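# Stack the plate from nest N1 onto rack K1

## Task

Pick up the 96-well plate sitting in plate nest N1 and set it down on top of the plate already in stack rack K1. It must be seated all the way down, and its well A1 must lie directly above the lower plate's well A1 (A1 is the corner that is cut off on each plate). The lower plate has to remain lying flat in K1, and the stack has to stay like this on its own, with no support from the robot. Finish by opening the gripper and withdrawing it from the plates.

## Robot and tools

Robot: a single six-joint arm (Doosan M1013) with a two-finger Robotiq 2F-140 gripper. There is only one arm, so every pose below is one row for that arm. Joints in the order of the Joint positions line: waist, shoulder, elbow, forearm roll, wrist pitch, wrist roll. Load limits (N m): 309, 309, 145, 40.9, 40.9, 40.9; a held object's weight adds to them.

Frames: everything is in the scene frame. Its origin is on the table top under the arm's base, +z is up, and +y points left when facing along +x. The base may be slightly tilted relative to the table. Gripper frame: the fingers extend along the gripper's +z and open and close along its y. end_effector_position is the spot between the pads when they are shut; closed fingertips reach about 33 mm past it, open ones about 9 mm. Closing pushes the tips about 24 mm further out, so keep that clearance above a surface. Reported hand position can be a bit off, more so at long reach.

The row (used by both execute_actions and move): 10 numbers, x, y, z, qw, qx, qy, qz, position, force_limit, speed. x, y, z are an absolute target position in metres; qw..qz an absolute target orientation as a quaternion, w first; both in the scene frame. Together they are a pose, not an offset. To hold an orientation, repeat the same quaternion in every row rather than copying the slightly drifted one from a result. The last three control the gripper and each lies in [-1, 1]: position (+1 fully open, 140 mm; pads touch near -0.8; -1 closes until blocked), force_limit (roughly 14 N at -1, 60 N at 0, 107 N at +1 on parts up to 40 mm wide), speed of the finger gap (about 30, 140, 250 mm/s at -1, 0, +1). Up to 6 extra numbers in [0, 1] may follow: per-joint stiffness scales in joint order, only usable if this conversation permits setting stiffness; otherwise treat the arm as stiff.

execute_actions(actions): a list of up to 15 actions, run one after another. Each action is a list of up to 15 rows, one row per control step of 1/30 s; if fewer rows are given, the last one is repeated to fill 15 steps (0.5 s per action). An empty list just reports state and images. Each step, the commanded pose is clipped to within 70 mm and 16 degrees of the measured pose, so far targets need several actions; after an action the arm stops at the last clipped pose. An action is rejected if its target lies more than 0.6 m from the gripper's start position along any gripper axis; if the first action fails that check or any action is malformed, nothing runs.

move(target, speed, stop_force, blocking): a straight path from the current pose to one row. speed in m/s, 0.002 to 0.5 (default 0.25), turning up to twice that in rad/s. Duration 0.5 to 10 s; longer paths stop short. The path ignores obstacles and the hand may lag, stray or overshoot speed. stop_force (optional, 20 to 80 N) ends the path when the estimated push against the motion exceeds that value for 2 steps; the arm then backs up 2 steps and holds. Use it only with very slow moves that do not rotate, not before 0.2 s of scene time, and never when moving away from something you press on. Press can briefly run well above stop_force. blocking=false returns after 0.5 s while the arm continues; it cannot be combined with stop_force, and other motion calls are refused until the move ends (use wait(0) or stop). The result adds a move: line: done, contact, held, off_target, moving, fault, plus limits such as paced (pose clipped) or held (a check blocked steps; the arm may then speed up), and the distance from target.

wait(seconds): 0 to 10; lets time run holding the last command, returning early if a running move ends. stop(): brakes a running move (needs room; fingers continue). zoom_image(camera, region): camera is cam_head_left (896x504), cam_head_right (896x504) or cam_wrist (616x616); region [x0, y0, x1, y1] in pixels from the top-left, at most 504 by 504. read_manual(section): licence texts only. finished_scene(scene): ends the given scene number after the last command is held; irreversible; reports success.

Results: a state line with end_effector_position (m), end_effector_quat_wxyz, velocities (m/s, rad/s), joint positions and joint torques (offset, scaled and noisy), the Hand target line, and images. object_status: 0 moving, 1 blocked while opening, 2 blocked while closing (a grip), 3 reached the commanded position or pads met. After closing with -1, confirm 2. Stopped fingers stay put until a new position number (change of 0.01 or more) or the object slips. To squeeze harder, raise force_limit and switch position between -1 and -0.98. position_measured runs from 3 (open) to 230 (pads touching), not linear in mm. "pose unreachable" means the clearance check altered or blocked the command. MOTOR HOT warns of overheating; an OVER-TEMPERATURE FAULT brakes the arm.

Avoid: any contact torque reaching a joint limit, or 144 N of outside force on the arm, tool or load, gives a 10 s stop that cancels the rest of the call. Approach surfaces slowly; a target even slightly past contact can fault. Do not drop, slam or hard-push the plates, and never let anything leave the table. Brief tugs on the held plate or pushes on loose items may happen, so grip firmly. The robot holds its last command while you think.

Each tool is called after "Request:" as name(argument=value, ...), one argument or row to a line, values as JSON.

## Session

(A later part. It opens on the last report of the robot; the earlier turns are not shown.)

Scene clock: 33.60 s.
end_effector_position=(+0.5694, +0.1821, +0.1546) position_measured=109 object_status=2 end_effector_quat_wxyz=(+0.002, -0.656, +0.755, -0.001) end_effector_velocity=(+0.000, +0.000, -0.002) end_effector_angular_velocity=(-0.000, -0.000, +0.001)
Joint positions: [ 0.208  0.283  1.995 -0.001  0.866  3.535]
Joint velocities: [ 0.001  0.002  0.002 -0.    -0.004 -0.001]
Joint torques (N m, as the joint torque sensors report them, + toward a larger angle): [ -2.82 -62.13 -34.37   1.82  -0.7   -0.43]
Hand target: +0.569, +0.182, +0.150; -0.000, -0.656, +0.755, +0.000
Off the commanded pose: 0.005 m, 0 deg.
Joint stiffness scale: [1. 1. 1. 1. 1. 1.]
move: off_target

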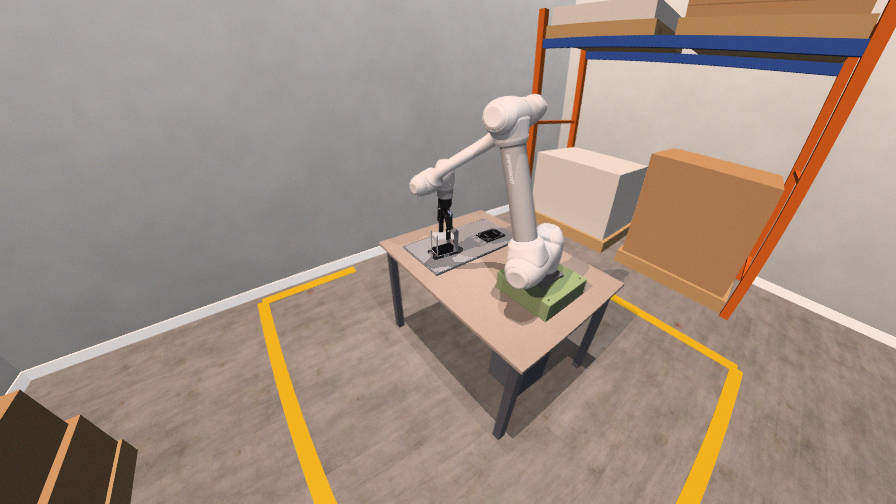

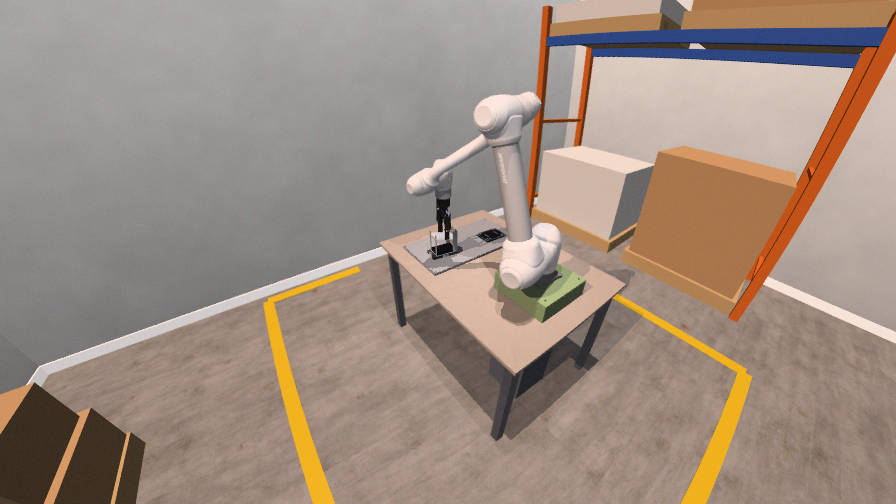

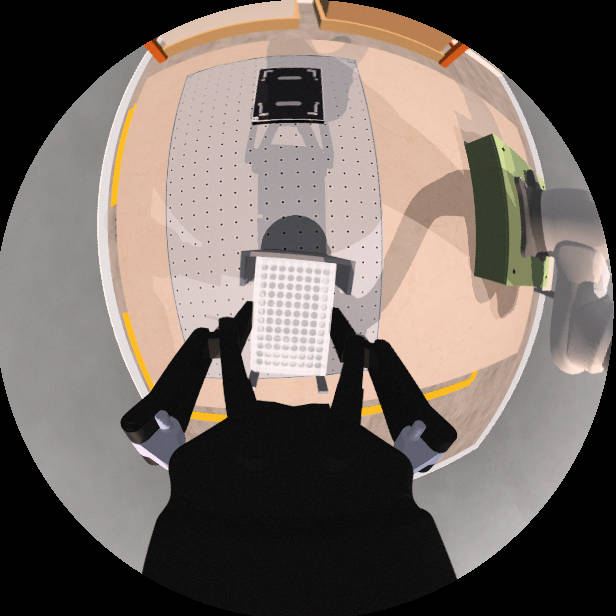

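Inside. Descend.

Request:
move(
  target=[0.5685,0.1825,0.09,0,-0.656,0.755,0,-1,-0.2,-0.6],
  speed=0.04,
  stop_force=20,
)

Request:
move(
  target=[0.5685,0.1825,0.055,0,-0.656,0.755,0,-1,-0.2,-0.6],
  speed=0.01,
  stop_force=20,
)

Request:
zoom_image(
  camera="cam_wrist",
  region=[190, 200, 400, 410],
)

Request:
zoom_image(
  camera="cam_head_left",
  region=[410, 205, 480, 270],
)

Scene clock: 35.77 s.
end_effector_position=(+0.5702, +0.1836, +0.0951) position_measured=109 object_status=2 end_effector_quat_wxyz=(+0.002, -0.655, +0.755, +0.000) end_effector_velocity=(+0.000, +0.000, -0.002) end_effector_angular_velocity=(+0.000, -0.000, +0.001)
Joint positions: [0.208 0.357 2.033 0.002 0.754 3.535]
Joint velocities: [ 0.     0.003  0.001 -0.    -0.004 -0.001]
Joint torques (N m, as the joint torque sensors report them, + toward a larger angle): [ -8.19 -61.61 -28.98   0.08  -1.27  -0.22]
Hand target: +0.569, +0.183, +0.090; +0.000, -0.656, +0.755, +0.000
Off the commanded pose: 0.005 m, 0 deg.
Joint stiffness scale: [1. 1. 1. 1. 1. 1.]
move: off_target

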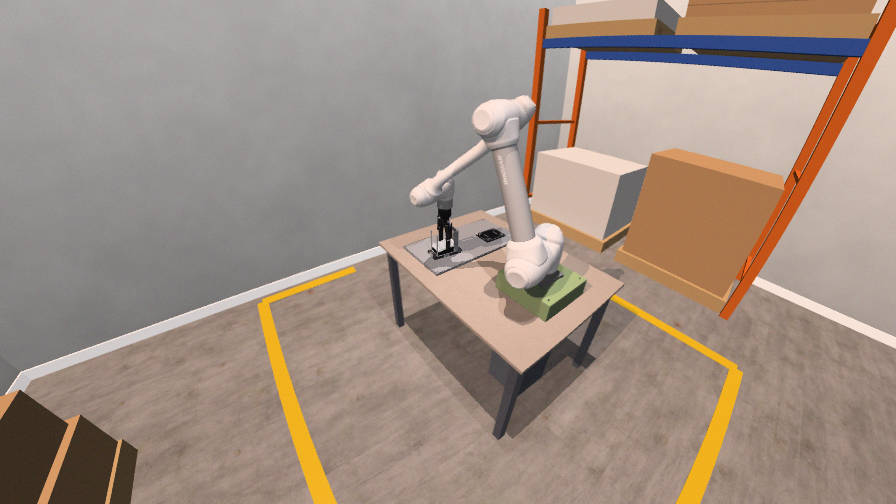

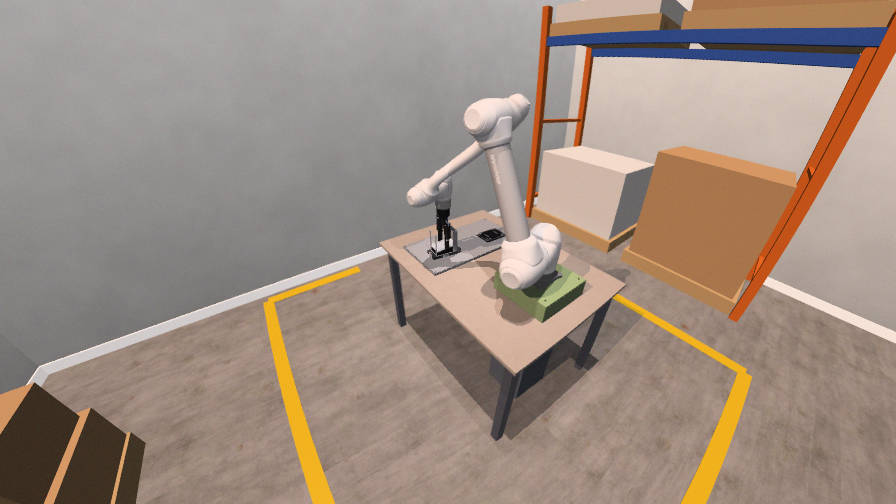

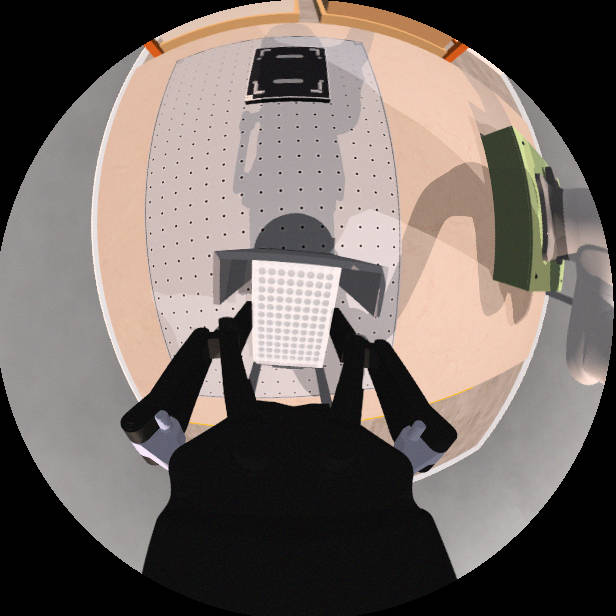

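Scene clock: 38.43 s.
end_effector_position=(+0.5702, +0.1836, +0.0775) position_measured=109 object_status=2 end_effector_quat_wxyz=(+0.002, -0.655, +0.755, +0.000) end_effector_velocity=(-0.000, +0.000, +0.000) end_effector_angular_velocity=(-0.000, +0.000, +0.001)
Joint positions: [0.208 0.381 2.042 0.002 0.721 3.535]
Joint velocities: [-0.    -0.001 -0.     0.     0.001 -0.001]
Joint torques (N m, as the joint torque sensors report them, + toward a larger angle): [ -4.32 -45.42 -23.73   1.35  -2.6   -0.52]
Hand target: +0.570, +0.184, +0.078; +0.003, -0.655, +0.755, +0.000
Off the commanded pose: 0.023 m, 0 deg.
Joint stiffness scale: [1. 1. 1. 1. 1. 1.]
move: contact

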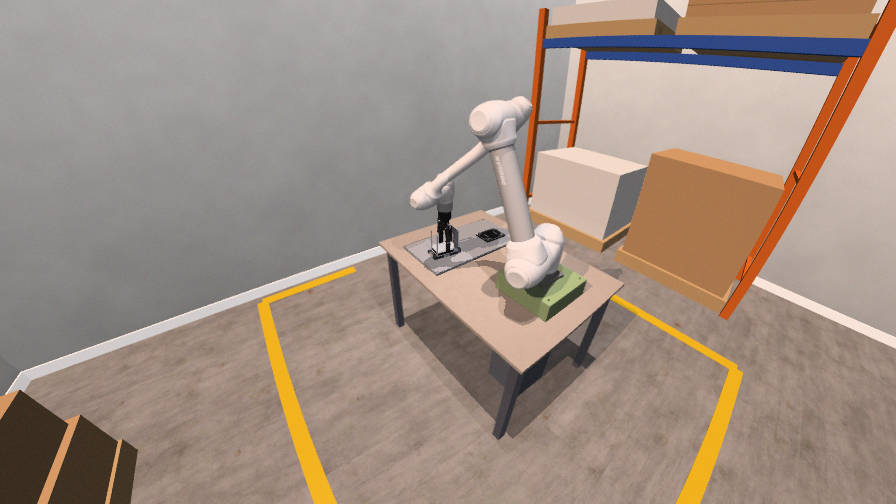

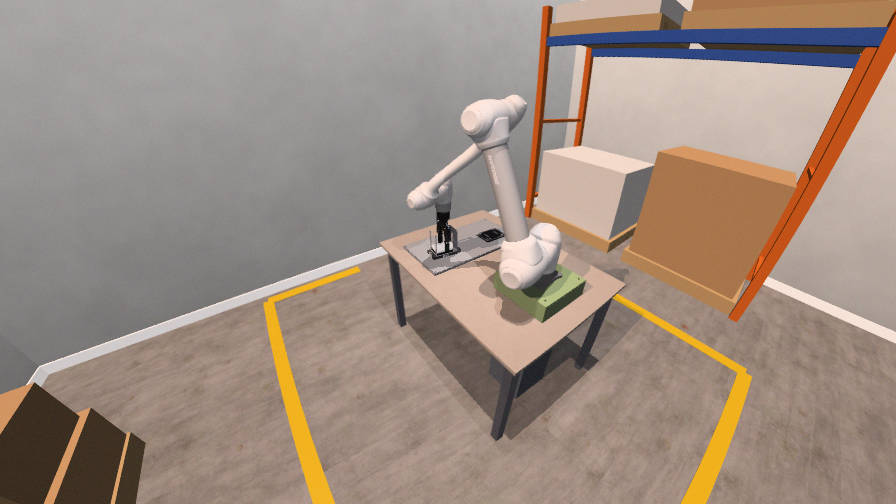

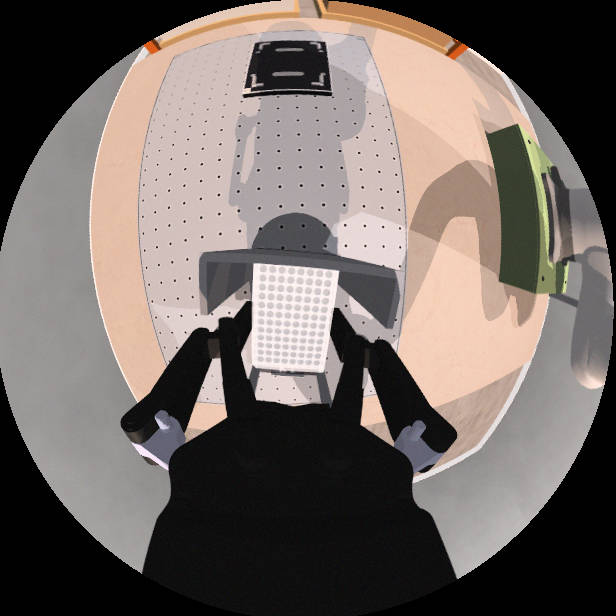

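Region (190, 200, 400, 410) of cam_wrist's 616x616 image, scaled by 2.400, with more detail than that image has.

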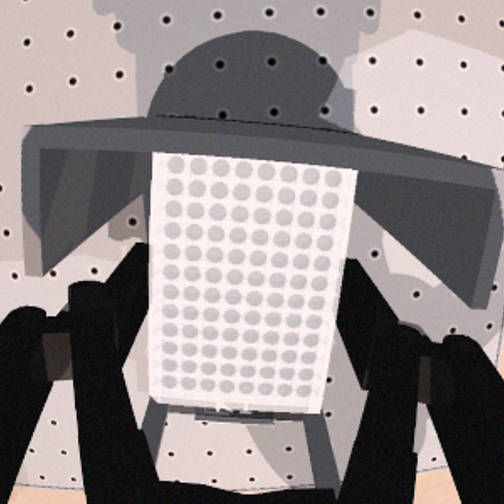

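Region (410, 205, 480, 270) of cam_head_left's 896x504 image, scaled by 7.200, with more detail than that image has; it fills the top 468 rows of this view, and the rest is white.

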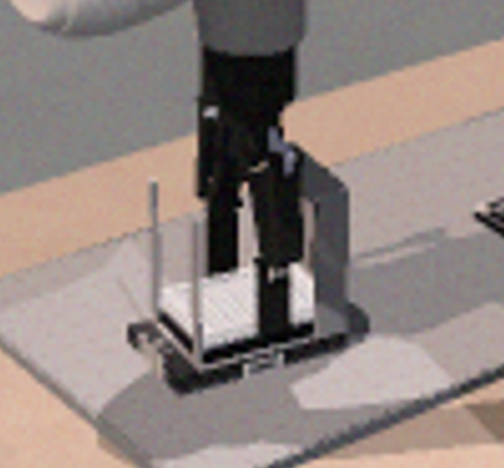

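Request:
move(
  target=[0.570,0.1845,0.079,0,-0.656,0.755,0,0.45,-0.2,-0.8],
  speed=0.01,
)

Request:
zoom_image(
  camera="cam_wrist",
  region=[190, 200, 400, 410],
)

Request:
zoom_image(
  camera="cam_head_left",
  region=[420, 230, 470, 265],
)

Scene clock: 39.57 s.
end_effector_position=(+0.5693, +0.1837, +0.0779) position_measured=72 object_status=3 end_effector_quat_wxyz=(+0.001, -0.655, +0.756, +0.001) end_effector_velocity=(-0.000, +0.000, +0.000) end_effector_angular_velocity=(-0.000, +0.001, -0.000)
Joint positions: [0.209 0.381 2.041 0.002 0.725 3.536]
Joint velocities: [ 0.    -0.    -0.001  0.     0.002  0.001]
Joint torques (N m, as the joint torque sensors report them, + toward a larger angle): [  2.99 -66.35 -30.17   3.48  -0.6    0.22]
Hand target: +0.570, +0.184, +0.079; +0.000, -0.656, +0.755, +0.000
Off the commanded pose: 0.002 m, 0 deg.
Joint stiffness scale: [1. 1. 1. 1. 1. 1.]
move: done

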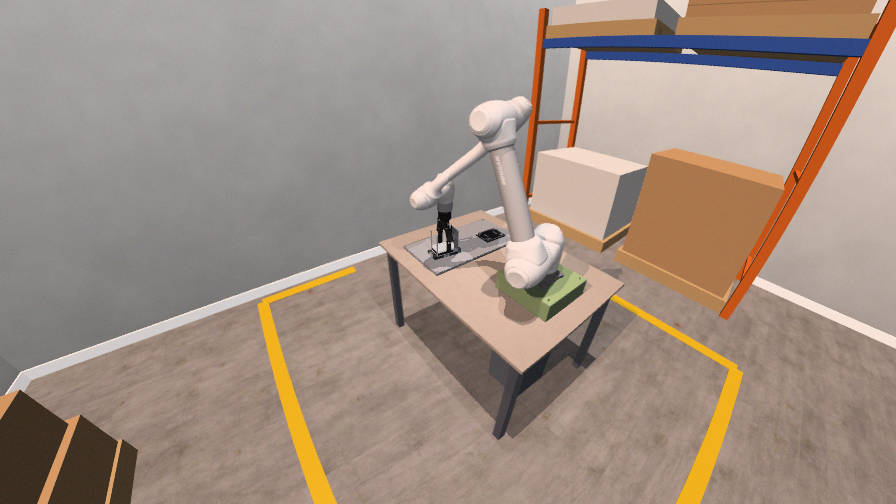

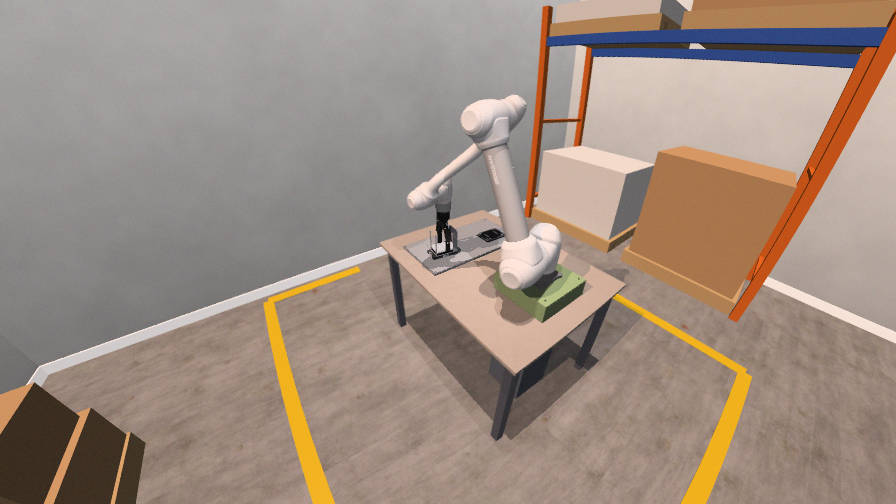

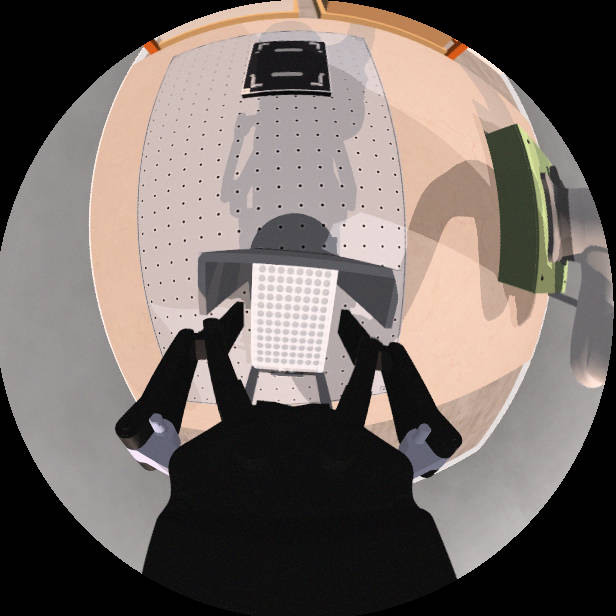

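Region (190, 200, 400, 410) of cam_wrist's 616x616 image, scaled by 2.400, with more detail than that image has.

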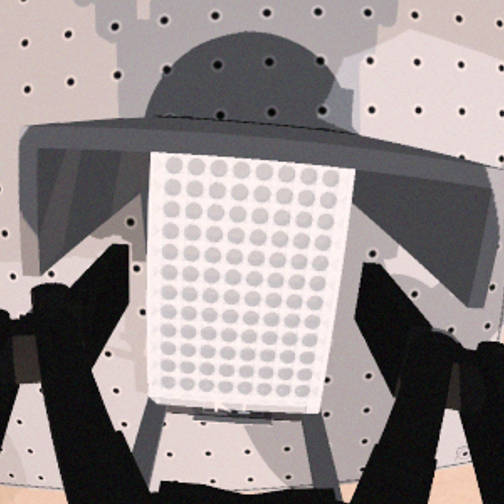

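Region (420, 230, 470, 265) of cam_head_left's 896x504 image, scaled by 10.080, with more detail than that image has; it fills the top 353 rows of this view, and the rest is white.

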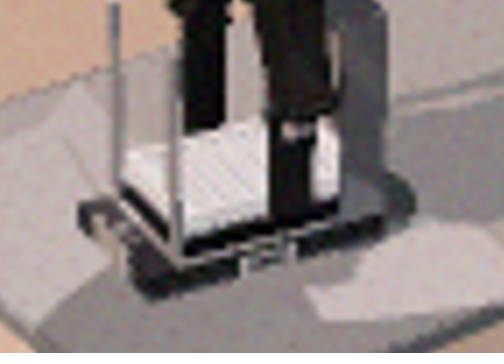

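Request:
move(
  target=[0.570,0.184,0.22,0,-0.656,0.755,0,0.45,-0.2,-0.8],
  speed=0.15,
)

Request:
move(
  target=[0.48,0.33,0.2,0,-0.656,0.755,0,0.45,-0.2,-0.8],
)

Request:
zoom_image(
  camera="cam_wrist",
  region=[170, 130, 330, 290],
)

Request:
zoom_image(
  camera="cam_head_right",
  region=[420, 230, 470, 265],
)

Scene clock: 41.23 s.
end_effector_position=(+0.5691, +0.1837, +0.2157) position_measured=72 object_status=3 end_effector_quat_wxyz=(-0.001, -0.655, +0.756, +0.002) end_effector_velocity=(-0.001, -0.000, +0.001) end_effector_angular_velocity=(-0.001, +0.003, -0.000)
Joint positions: [0.209 0.223 1.939 0.002 0.99  3.536]
Joint velocities: [-0.    -0.001 -0.002 -0.     0.006  0.   ]
Joint torques (N m, as the joint torque sensors report them, + toward a larger angle): [ -0.22 -58.63 -37.37   3.97  -0.58  -0.22]
Hand target: +0.570, +0.184, +0.220; -0.000, -0.656, +0.755, -0.000
Off the commanded pose: 0.004 m, 0 deg.
Joint stiffness scale: [1. 1. 1. 1. 1. 1.]
move: off_target

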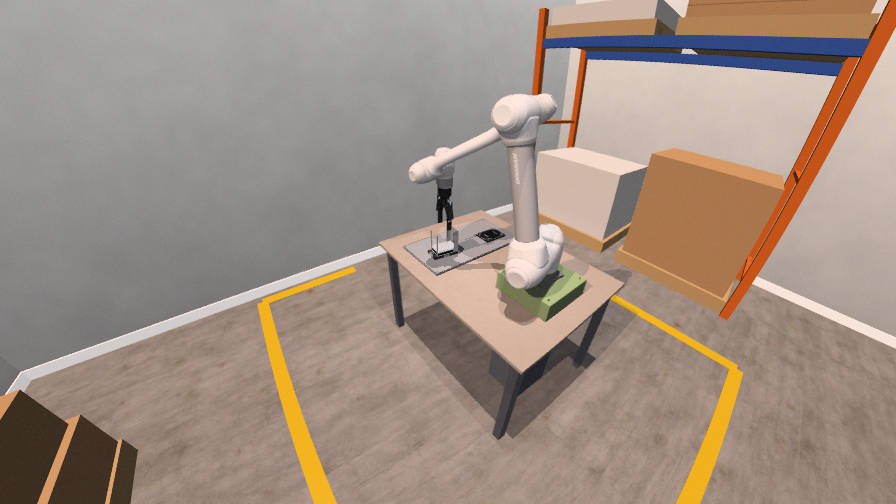

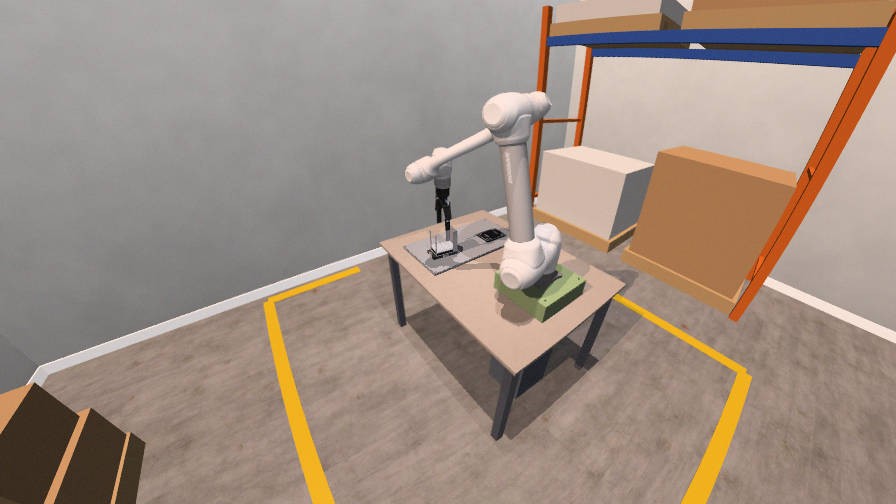

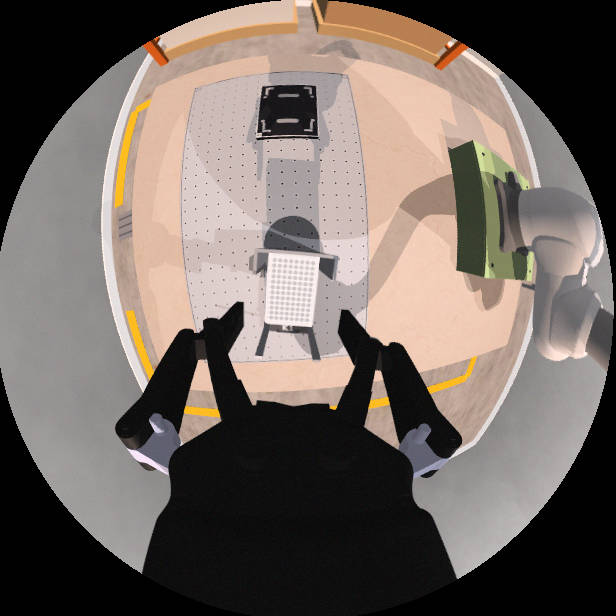

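Scene clock: 42.50 s.
end_effector_position=(+0.4810, +0.3294, +0.2015) position_measured=72 object_status=3 end_effector_quat_wxyz=(-0.000, -0.656, +0.755, +0.001) end_effector_velocity=(-0.001, +0.002, +0.000) end_effector_angular_velocity=(+0.000, -0.001, -0.001)
Joint positions: [0.495 0.213 1.982 0.002 0.953 3.82 ]
Joint velocities: [ 0.003 -0.    -0.    -0.    -0.     0.005]
Joint torques (N m, as the joint torque sensors report them, + toward a larger angle): [  1.53 -57.3  -36.82   4.09  -0.32  -0.18]
Hand target: +0.480, +0.330, +0.200; +0.000, -0.656, +0.755, +0.000
Off the commanded pose: 0.002 m, 0 deg.
Joint stiffness scale: [1. 1. 1. 1. 1. 1.]
move: done

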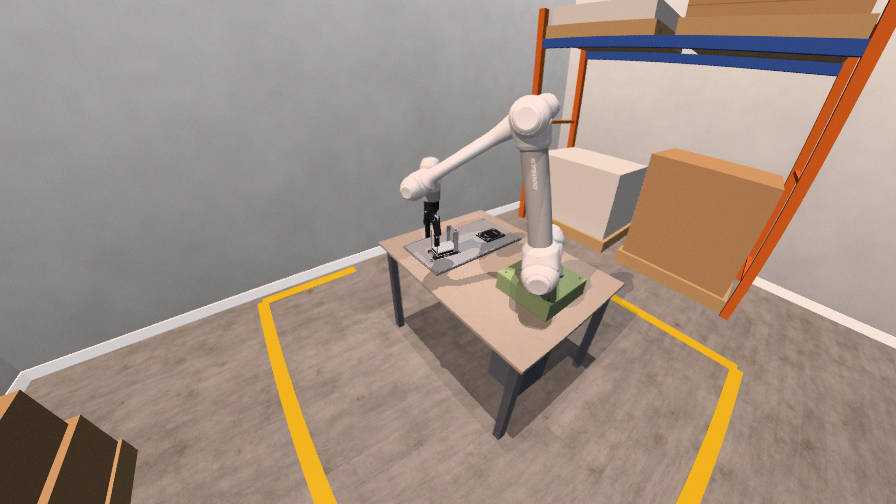

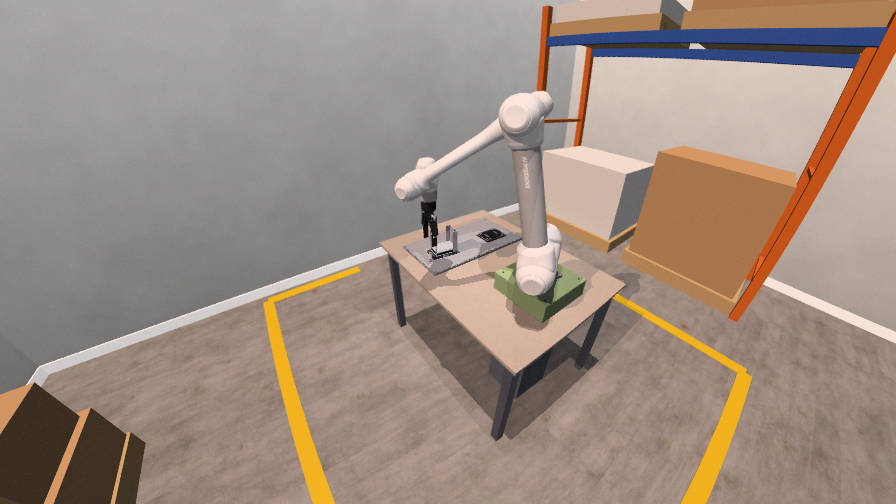

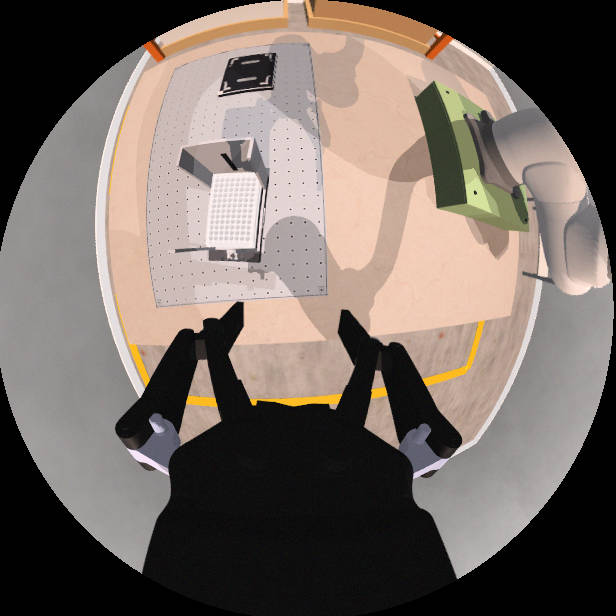

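Region (170, 130, 330, 290) of cam_wrist's 616x616 image, scaled by 3.150, with more detail than that image has.

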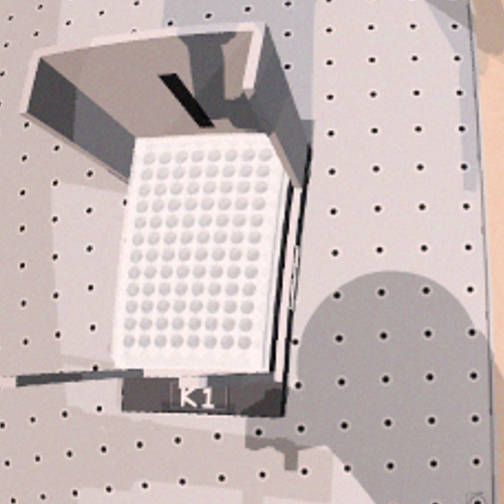

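Region (420, 230, 470, 265) of cam_head_right's 896x504 image, scaled by 10.080, with more detail than that image has; it fills the top 353 rows of this view, and the rest is white.

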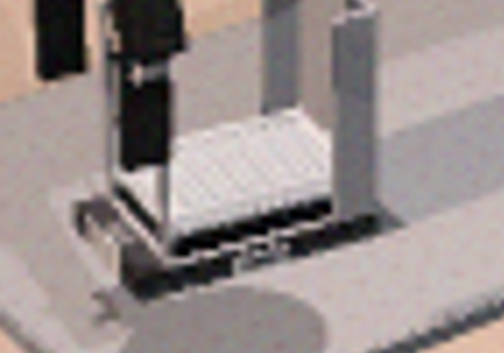

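Request:
finished_scene(
  scene=1,
)

The scene is finished: the task was done.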